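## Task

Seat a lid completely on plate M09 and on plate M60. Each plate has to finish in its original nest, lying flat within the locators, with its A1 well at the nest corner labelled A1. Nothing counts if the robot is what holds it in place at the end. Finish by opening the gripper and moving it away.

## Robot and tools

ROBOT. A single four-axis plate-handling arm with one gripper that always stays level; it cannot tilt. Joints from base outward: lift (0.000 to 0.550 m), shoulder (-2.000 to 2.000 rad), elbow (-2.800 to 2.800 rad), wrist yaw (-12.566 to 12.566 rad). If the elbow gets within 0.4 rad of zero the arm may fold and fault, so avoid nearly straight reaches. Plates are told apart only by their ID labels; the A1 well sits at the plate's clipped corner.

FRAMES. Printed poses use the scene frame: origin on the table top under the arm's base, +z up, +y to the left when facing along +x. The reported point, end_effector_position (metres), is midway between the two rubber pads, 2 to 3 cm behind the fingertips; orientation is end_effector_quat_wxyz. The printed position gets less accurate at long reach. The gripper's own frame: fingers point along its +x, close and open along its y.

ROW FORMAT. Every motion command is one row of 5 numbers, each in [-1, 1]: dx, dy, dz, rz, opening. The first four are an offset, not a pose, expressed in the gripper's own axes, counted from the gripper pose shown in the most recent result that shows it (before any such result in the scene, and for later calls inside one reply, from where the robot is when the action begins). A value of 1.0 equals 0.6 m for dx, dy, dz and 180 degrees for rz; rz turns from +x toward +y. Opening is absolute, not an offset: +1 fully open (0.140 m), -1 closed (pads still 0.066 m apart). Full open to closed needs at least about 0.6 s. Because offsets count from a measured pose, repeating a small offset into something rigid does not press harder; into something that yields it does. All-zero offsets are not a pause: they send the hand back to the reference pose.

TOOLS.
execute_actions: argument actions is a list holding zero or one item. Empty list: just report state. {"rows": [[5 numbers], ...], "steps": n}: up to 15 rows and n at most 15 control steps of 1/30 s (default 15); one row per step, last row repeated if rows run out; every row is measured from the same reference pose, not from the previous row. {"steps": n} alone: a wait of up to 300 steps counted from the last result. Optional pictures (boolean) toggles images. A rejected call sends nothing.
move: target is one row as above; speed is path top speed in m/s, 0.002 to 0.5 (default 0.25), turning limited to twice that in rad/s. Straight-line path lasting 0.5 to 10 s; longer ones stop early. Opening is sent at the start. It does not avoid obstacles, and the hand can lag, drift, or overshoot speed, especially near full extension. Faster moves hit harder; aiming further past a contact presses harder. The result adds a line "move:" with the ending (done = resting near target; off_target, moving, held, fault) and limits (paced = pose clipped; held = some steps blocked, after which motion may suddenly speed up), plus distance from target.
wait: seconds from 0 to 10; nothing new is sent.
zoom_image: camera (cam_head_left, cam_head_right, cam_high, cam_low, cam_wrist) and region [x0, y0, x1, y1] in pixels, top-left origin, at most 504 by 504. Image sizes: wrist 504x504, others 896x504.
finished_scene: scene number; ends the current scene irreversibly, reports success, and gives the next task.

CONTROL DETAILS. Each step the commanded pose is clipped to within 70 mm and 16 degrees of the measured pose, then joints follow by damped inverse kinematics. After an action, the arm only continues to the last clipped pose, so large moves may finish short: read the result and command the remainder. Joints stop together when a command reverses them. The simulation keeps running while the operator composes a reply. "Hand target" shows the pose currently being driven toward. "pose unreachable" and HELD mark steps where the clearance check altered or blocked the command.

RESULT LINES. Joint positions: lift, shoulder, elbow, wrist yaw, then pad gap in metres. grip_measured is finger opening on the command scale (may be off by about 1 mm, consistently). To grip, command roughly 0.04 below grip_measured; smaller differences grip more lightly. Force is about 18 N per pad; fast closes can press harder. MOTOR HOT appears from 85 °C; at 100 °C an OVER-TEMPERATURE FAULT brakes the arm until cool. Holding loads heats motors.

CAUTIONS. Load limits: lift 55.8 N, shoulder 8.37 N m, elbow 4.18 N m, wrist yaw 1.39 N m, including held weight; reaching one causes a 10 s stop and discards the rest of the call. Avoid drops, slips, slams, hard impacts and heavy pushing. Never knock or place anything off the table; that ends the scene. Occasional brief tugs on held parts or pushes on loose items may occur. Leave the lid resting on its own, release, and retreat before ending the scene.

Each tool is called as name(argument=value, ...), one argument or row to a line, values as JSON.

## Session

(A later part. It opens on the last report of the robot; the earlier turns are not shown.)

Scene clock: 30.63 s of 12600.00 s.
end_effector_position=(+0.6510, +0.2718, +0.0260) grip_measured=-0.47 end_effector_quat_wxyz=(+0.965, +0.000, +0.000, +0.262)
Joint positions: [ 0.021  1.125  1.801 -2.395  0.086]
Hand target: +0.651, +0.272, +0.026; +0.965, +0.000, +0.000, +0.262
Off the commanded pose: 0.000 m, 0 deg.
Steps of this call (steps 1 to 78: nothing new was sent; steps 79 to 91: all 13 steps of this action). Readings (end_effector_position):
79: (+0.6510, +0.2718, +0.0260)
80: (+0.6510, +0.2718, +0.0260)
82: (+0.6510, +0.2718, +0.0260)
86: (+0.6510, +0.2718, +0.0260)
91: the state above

move(
  target=[0.0025,-0.0038,0,0.0022,-0.52],
  speed=0.05,
)

zoom_image(
  camera="cam_wrist",
  region=[40,200,240,504],
)

zoom_image(
  camera="cam_wrist",
  region=[304,200,504,504],
)

Scene clock: 34.87 s of 12600.00 s.
end_effector_position=(+0.5289, +0.4178, +0.0523) grip_measured=-0.47 end_effector_quat_wxyz=(+0.905, +0.000, +0.000, +0.426)
Joint positions: [ 0.047  1.475  1.797 -2.393  0.086]
Hand target: +0.529, +0.418, +0.052; +0.905, +0.000, +0.000, +0.426
Off the commanded pose: 0.000 m, 0 deg.
move: done

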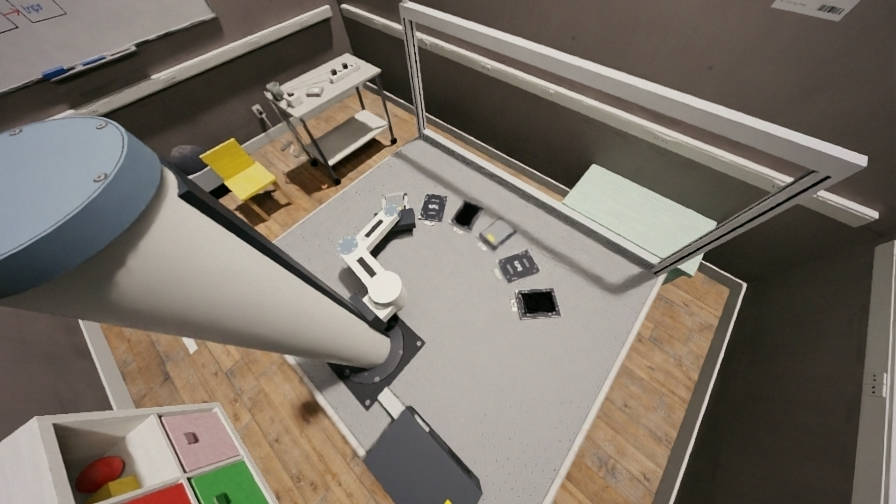

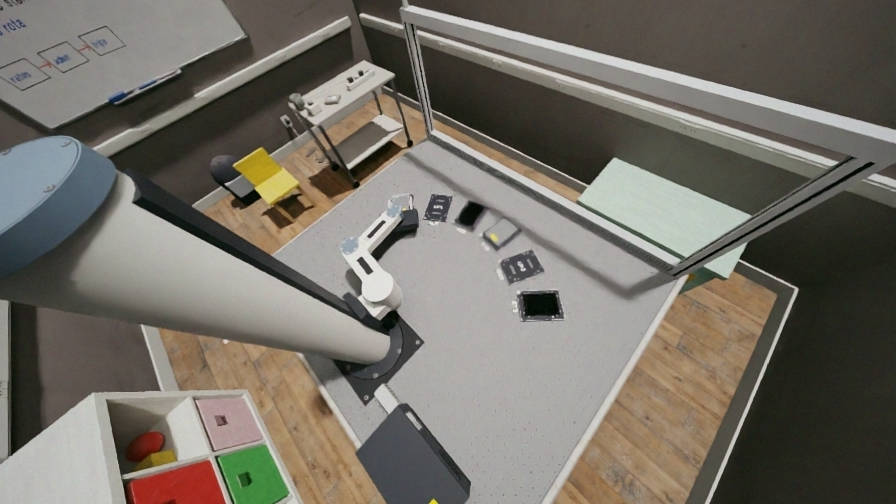

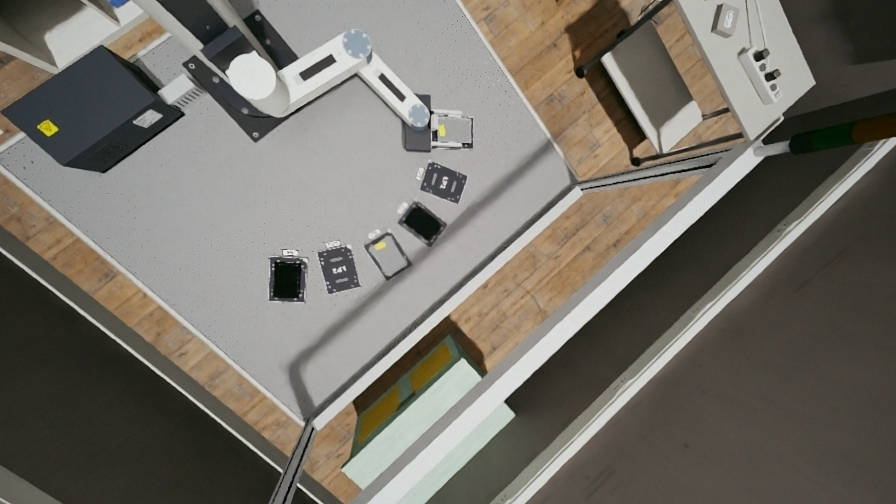

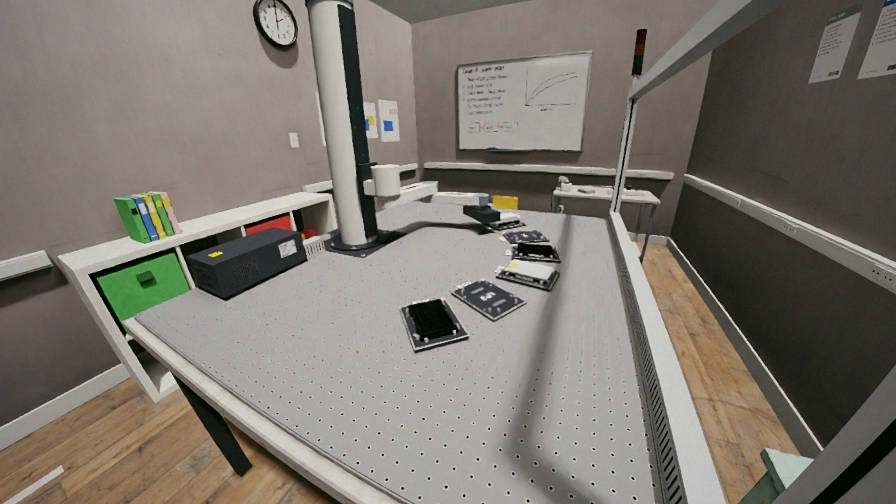

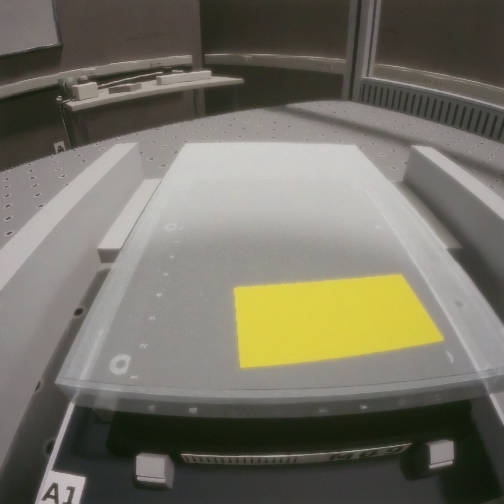

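Region (40, 200, 240, 504) of cam_wrist's 504x504 image, scaled by 1.658, with more detail than that image has; it fills the left 332 columns of this view, and the rest is white.

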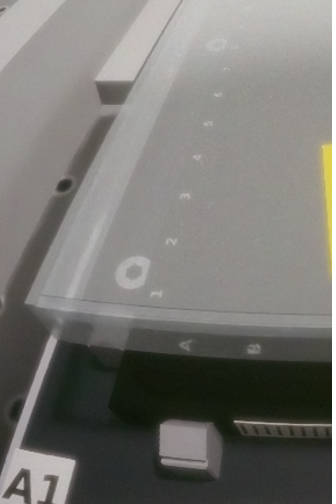

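Region (304, 200, 504, 504) of cam_wrist's 504x504 image, scaled by 1.658, with more detail than that image has; it fills the left 332 columns of this view, and the rest is white.

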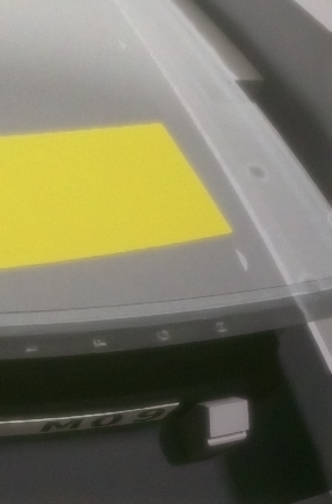

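move(
  target=[0,-0.0007,-0.015,-0.0017,-0.52],
  speed=0.05,
)

move(
  target=[0,0,-0.0118,0,-0.52],
  speed=0.02,
)

Scene clock: 36.77 s of 12600.00 s.
end_effector_position=(+0.5292, +0.4175, +0.0433) grip_measured=-0.47 end_effector_quat_wxyz=(+0.906, +0.000, +0.000, +0.423)
Joint positions: [ 0.038  1.476  1.797 -2.399  0.086]
Hand target: +0.529, +0.418, +0.043; +0.906, +0.000, +0.000, +0.423
Off the commanded pose: 0.000 m, 0 deg.
move: done

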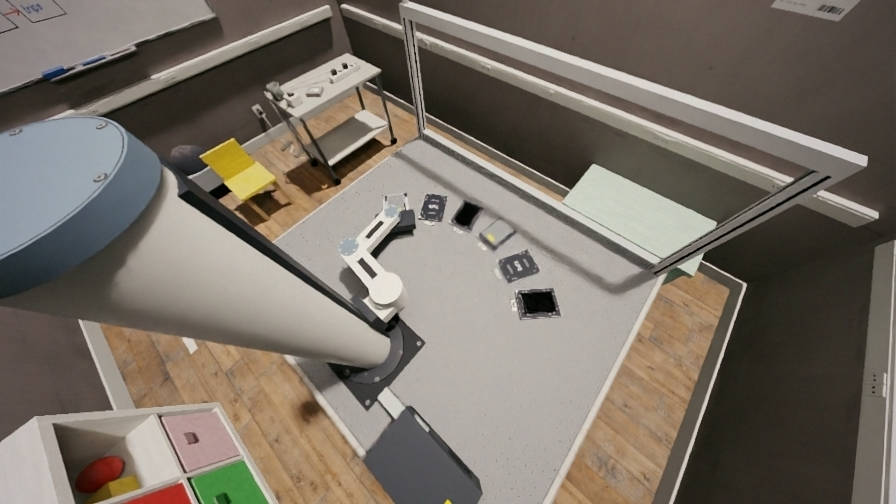

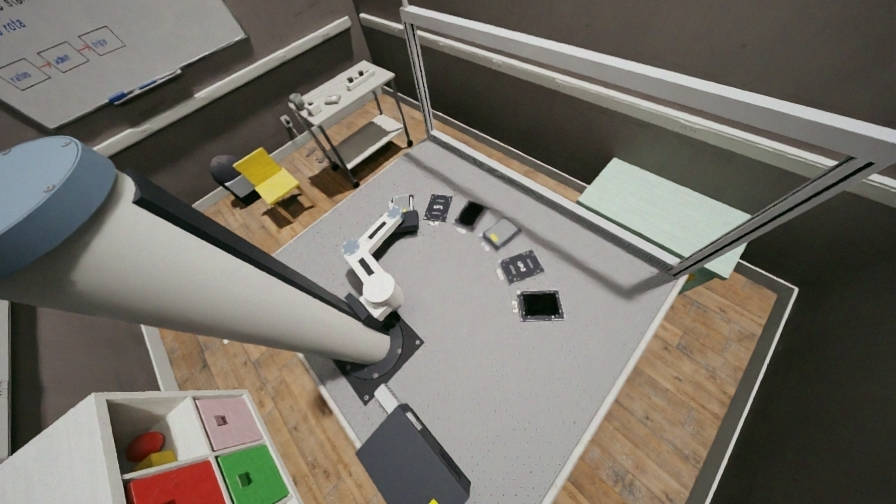

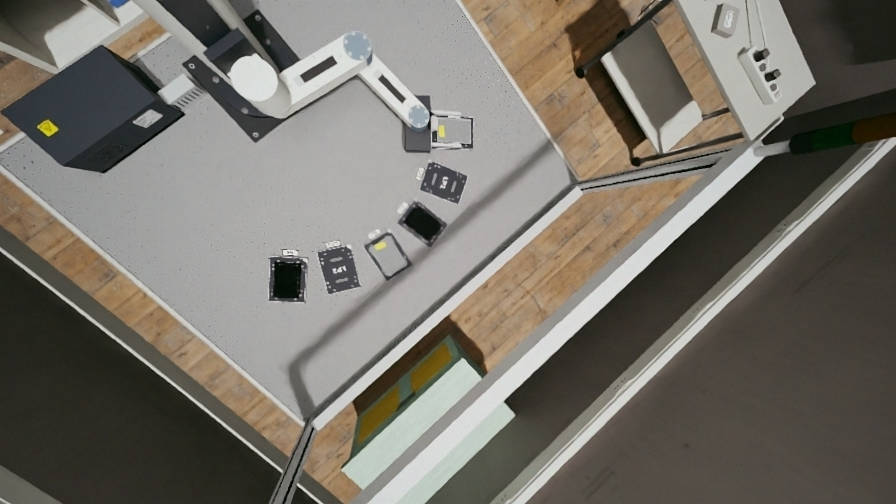

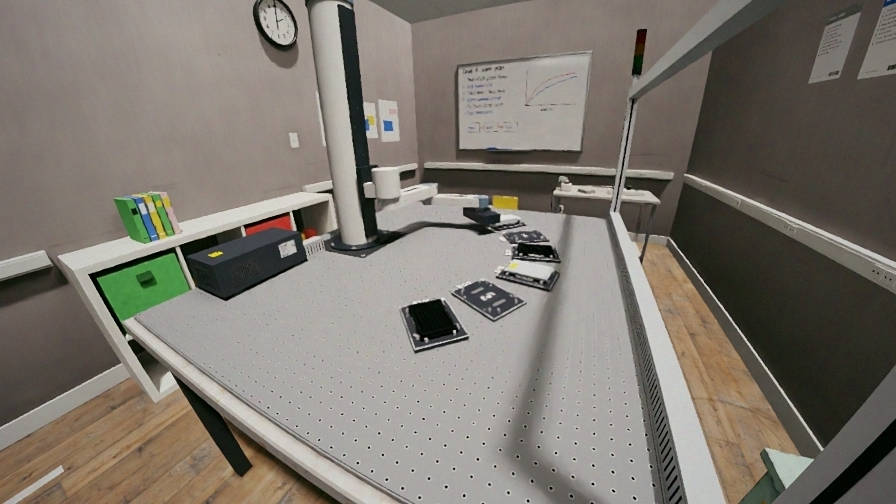

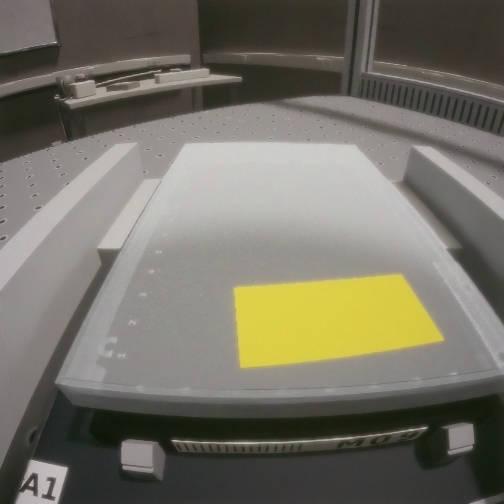

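Scene clock: 37.47 s of 12600.00 s.
end_effector_position=(+0.5293, +0.4173, +0.0365) grip_measured=-0.47 end_effector_quat_wxyz=(+0.906, +0.000, +0.000, +0.423)
Joint positions: [ 0.032  1.476  1.796 -2.398  0.086]
Hand target: +0.529, +0.418, +0.036; +0.906, +0.000, +0.000, +0.423
Off the commanded pose: 0.000 m, 0 deg.
move: done

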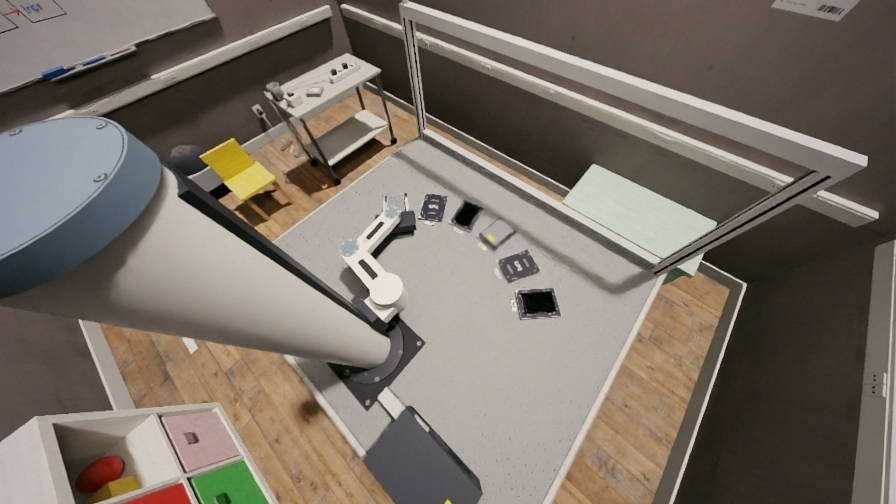

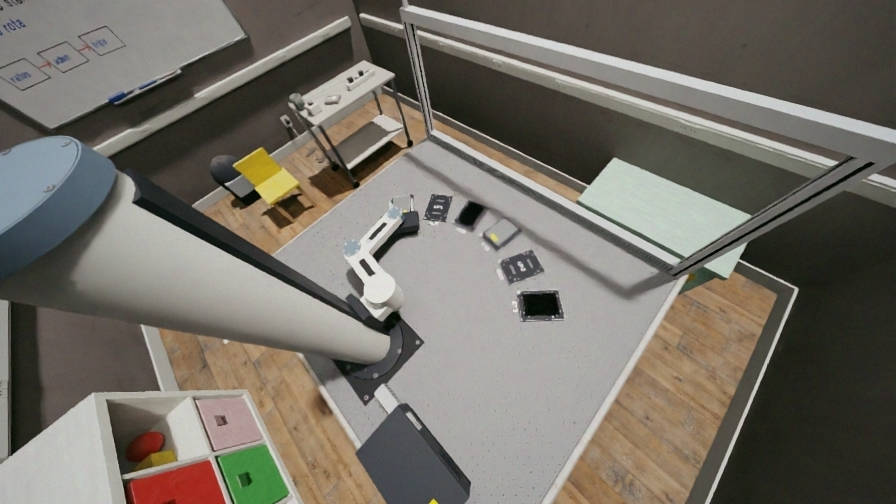

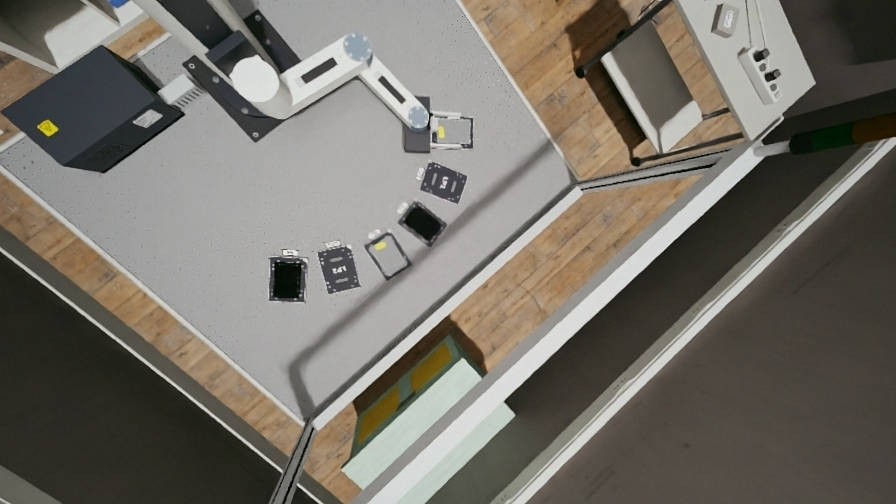

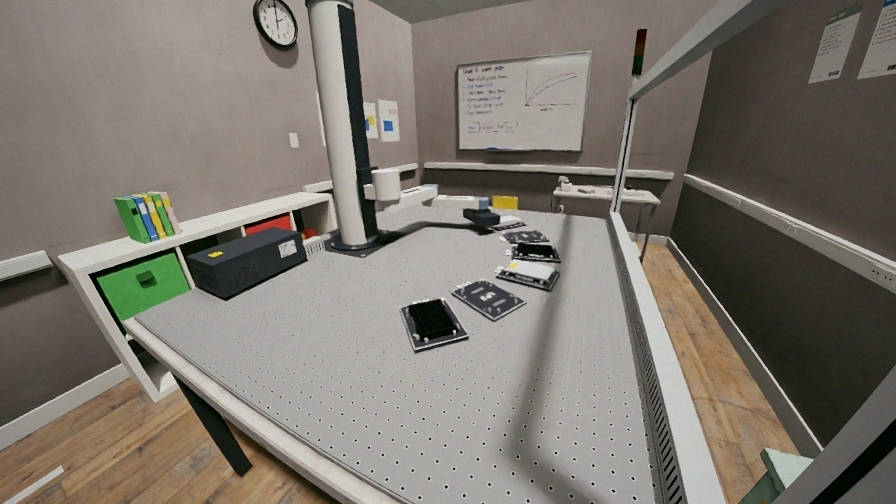

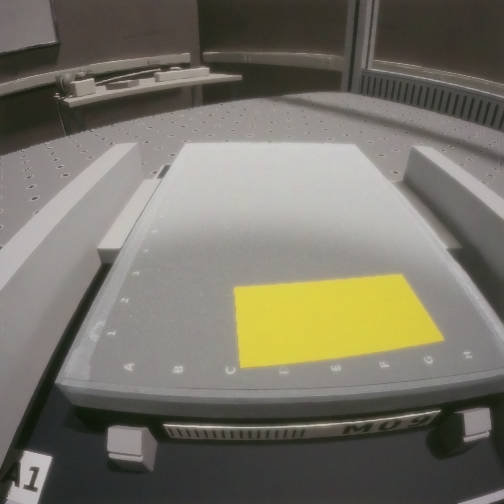

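execute_actions(
  actions=[
    {"rows":[[0,0,-0.0003,0,-0.52],[0,0,-0.0003,0,-0.47],[0,0,-0.0003,0,-0.44],[0,0,-0.0003,0,-0.4],[0,0,-0.0003,0,-0.3],[0,0,-0.0003,0,-0.2],[0,0,-0.0003,0,-0.1],[0,0,-0.0003,0,-0.1],[0,0,-0.0003,0,-0.1],[0,0,0.005,0,-0.1],[0,0,0.012,0,-0.1],[0,0,0.022,0,-0.1],[0,0,0.034,0,-0.1],[0,0,0.045,0,-0.1],[0,0,0.05,0,-0.1]],"steps":15},
  ],
  pictures=false,
)

move(
  target=[-0.2,0,0.1,0,0.3],
  speed=0.3,
)

zoom_image(
  camera="cam_wrist",
  region=[160,180,380,350],
)

zoom_image(
  camera="cam_low",
  region=[460,200,580,300],
)

Scene clock: 39.13 s of 12600.00 s.
end_effector_position=(+0.5292, +0.4173, +0.0576) grip_measured=-0.10 end_effector_quat_wxyz=(+0.906, +0.000, +0.000, +0.423)
Joint positions: [ 0.053  1.476  1.796 -2.397  0.099]
Hand target: +0.529, +0.417, +0.067; +0.906, +0.000, +0.000, +0.423
Off the commanded pose: 0.009 m, 0 deg.
Steps of this call (steps 1 to 35: nothing new was sent; steps 36 to 50: all 15 steps of this action). Readings (end_effector_position):
36: (+0.5293, +0.4172, +0.0366)
37: (+0.5292, +0.4172, +0.0366)
39: (+0.5293, +0.4172, +0.0364)
43: (+0.5293, +0.4173, +0.0364)
50: the state above

Scene clock: 40.27 s of 12600.00 s.
end_effector_position=(+0.4522, +0.3253, +0.1266) grip_measured=+0.30 end_effector_quat_wxyz=(+0.906, +0.000, +0.000, +0.423)
Joint positions: [ 0.122  1.734  1.162 -2.022  0.114]
Hand target: +0.452, +0.325, +0.127; +0.906, +0.000, +0.000, +0.423
Off the commanded pose: 0.000 m, 0 deg.
move: done

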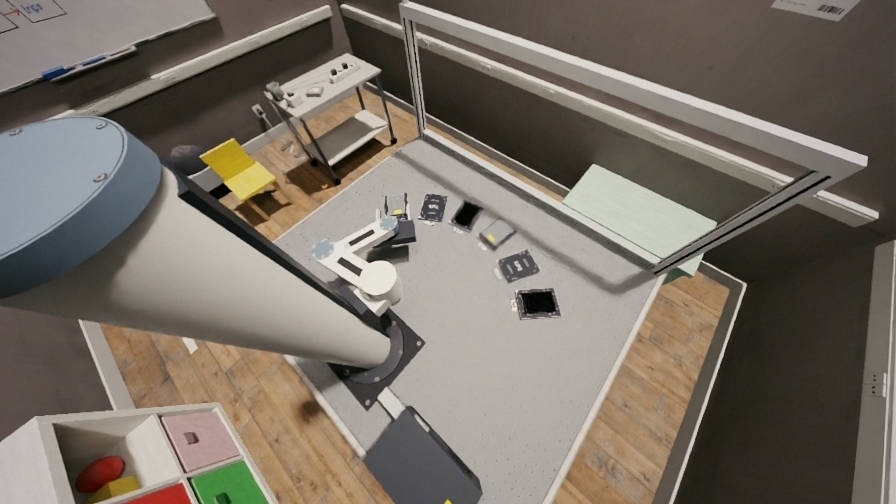

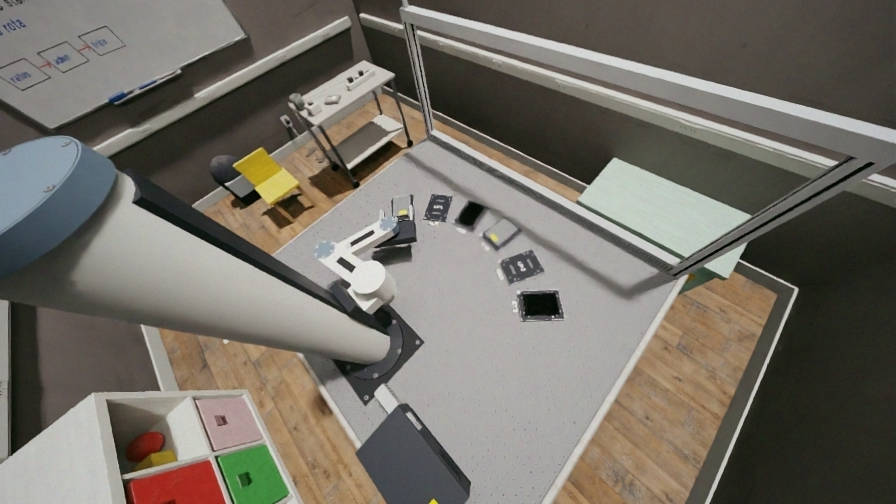

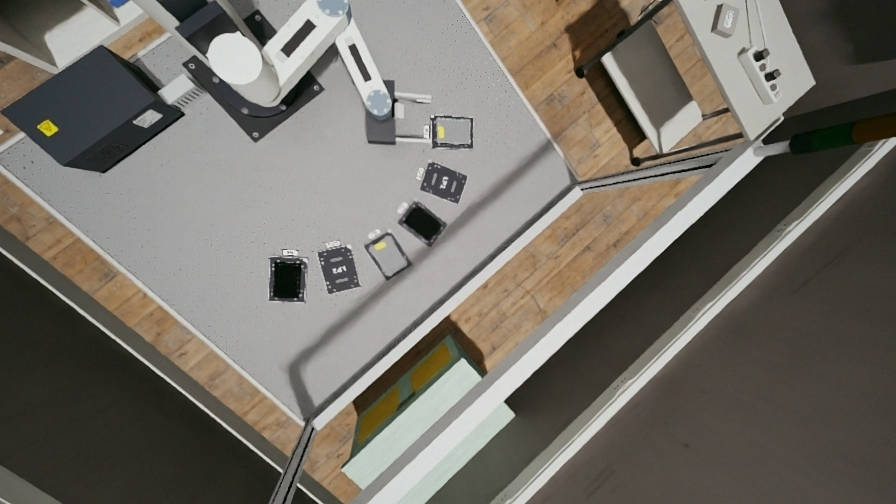

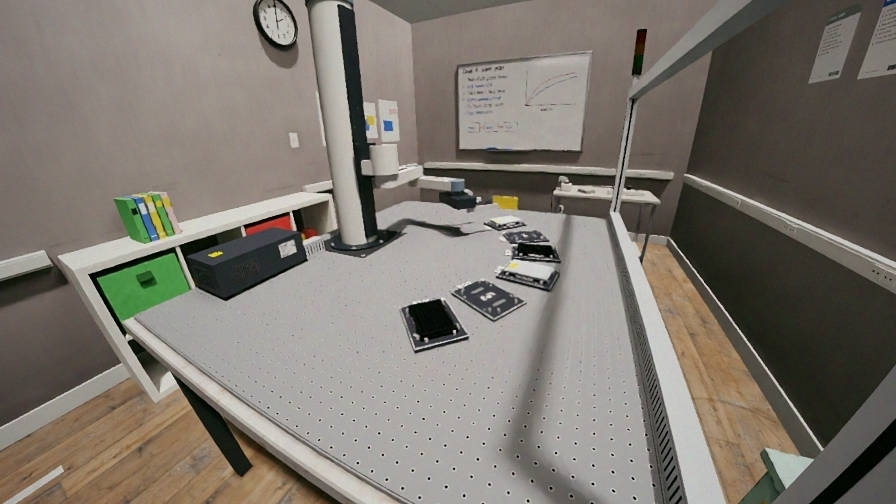

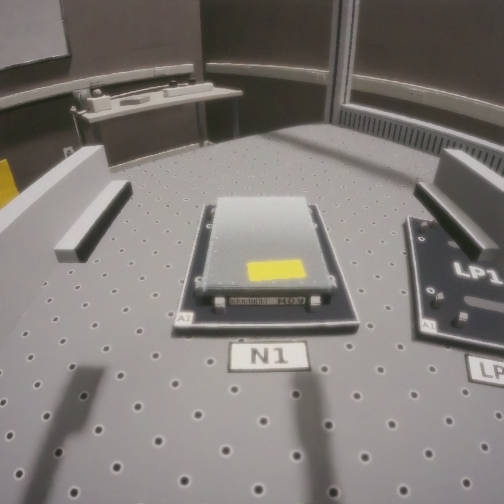

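Region (160, 180, 380, 350) of cam_wrist's 504x504 image, scaled by 2.291, with more detail than that image has; it fills the top 389 rows of this view, and the rest is white.

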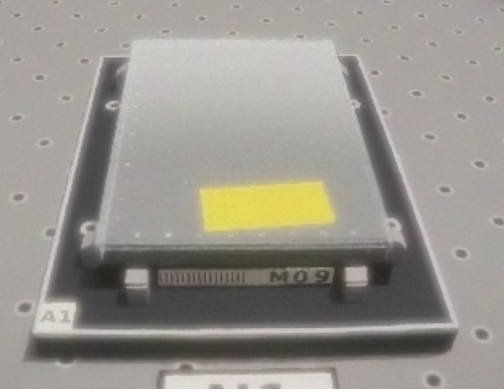

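Region (460, 200, 580, 300) of cam_low's 896x504 image, scaled by 4.200, with more detail than that image has.

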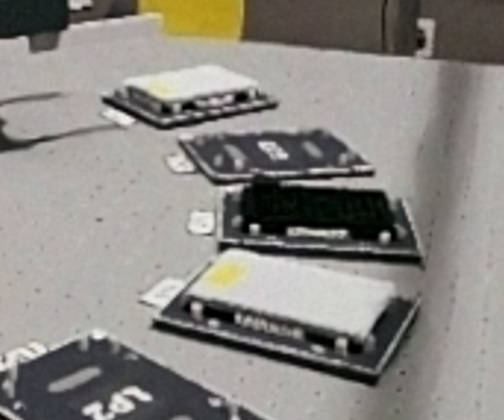

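finished_scene(
  scene=2,
)

The scene is finished: the task was done.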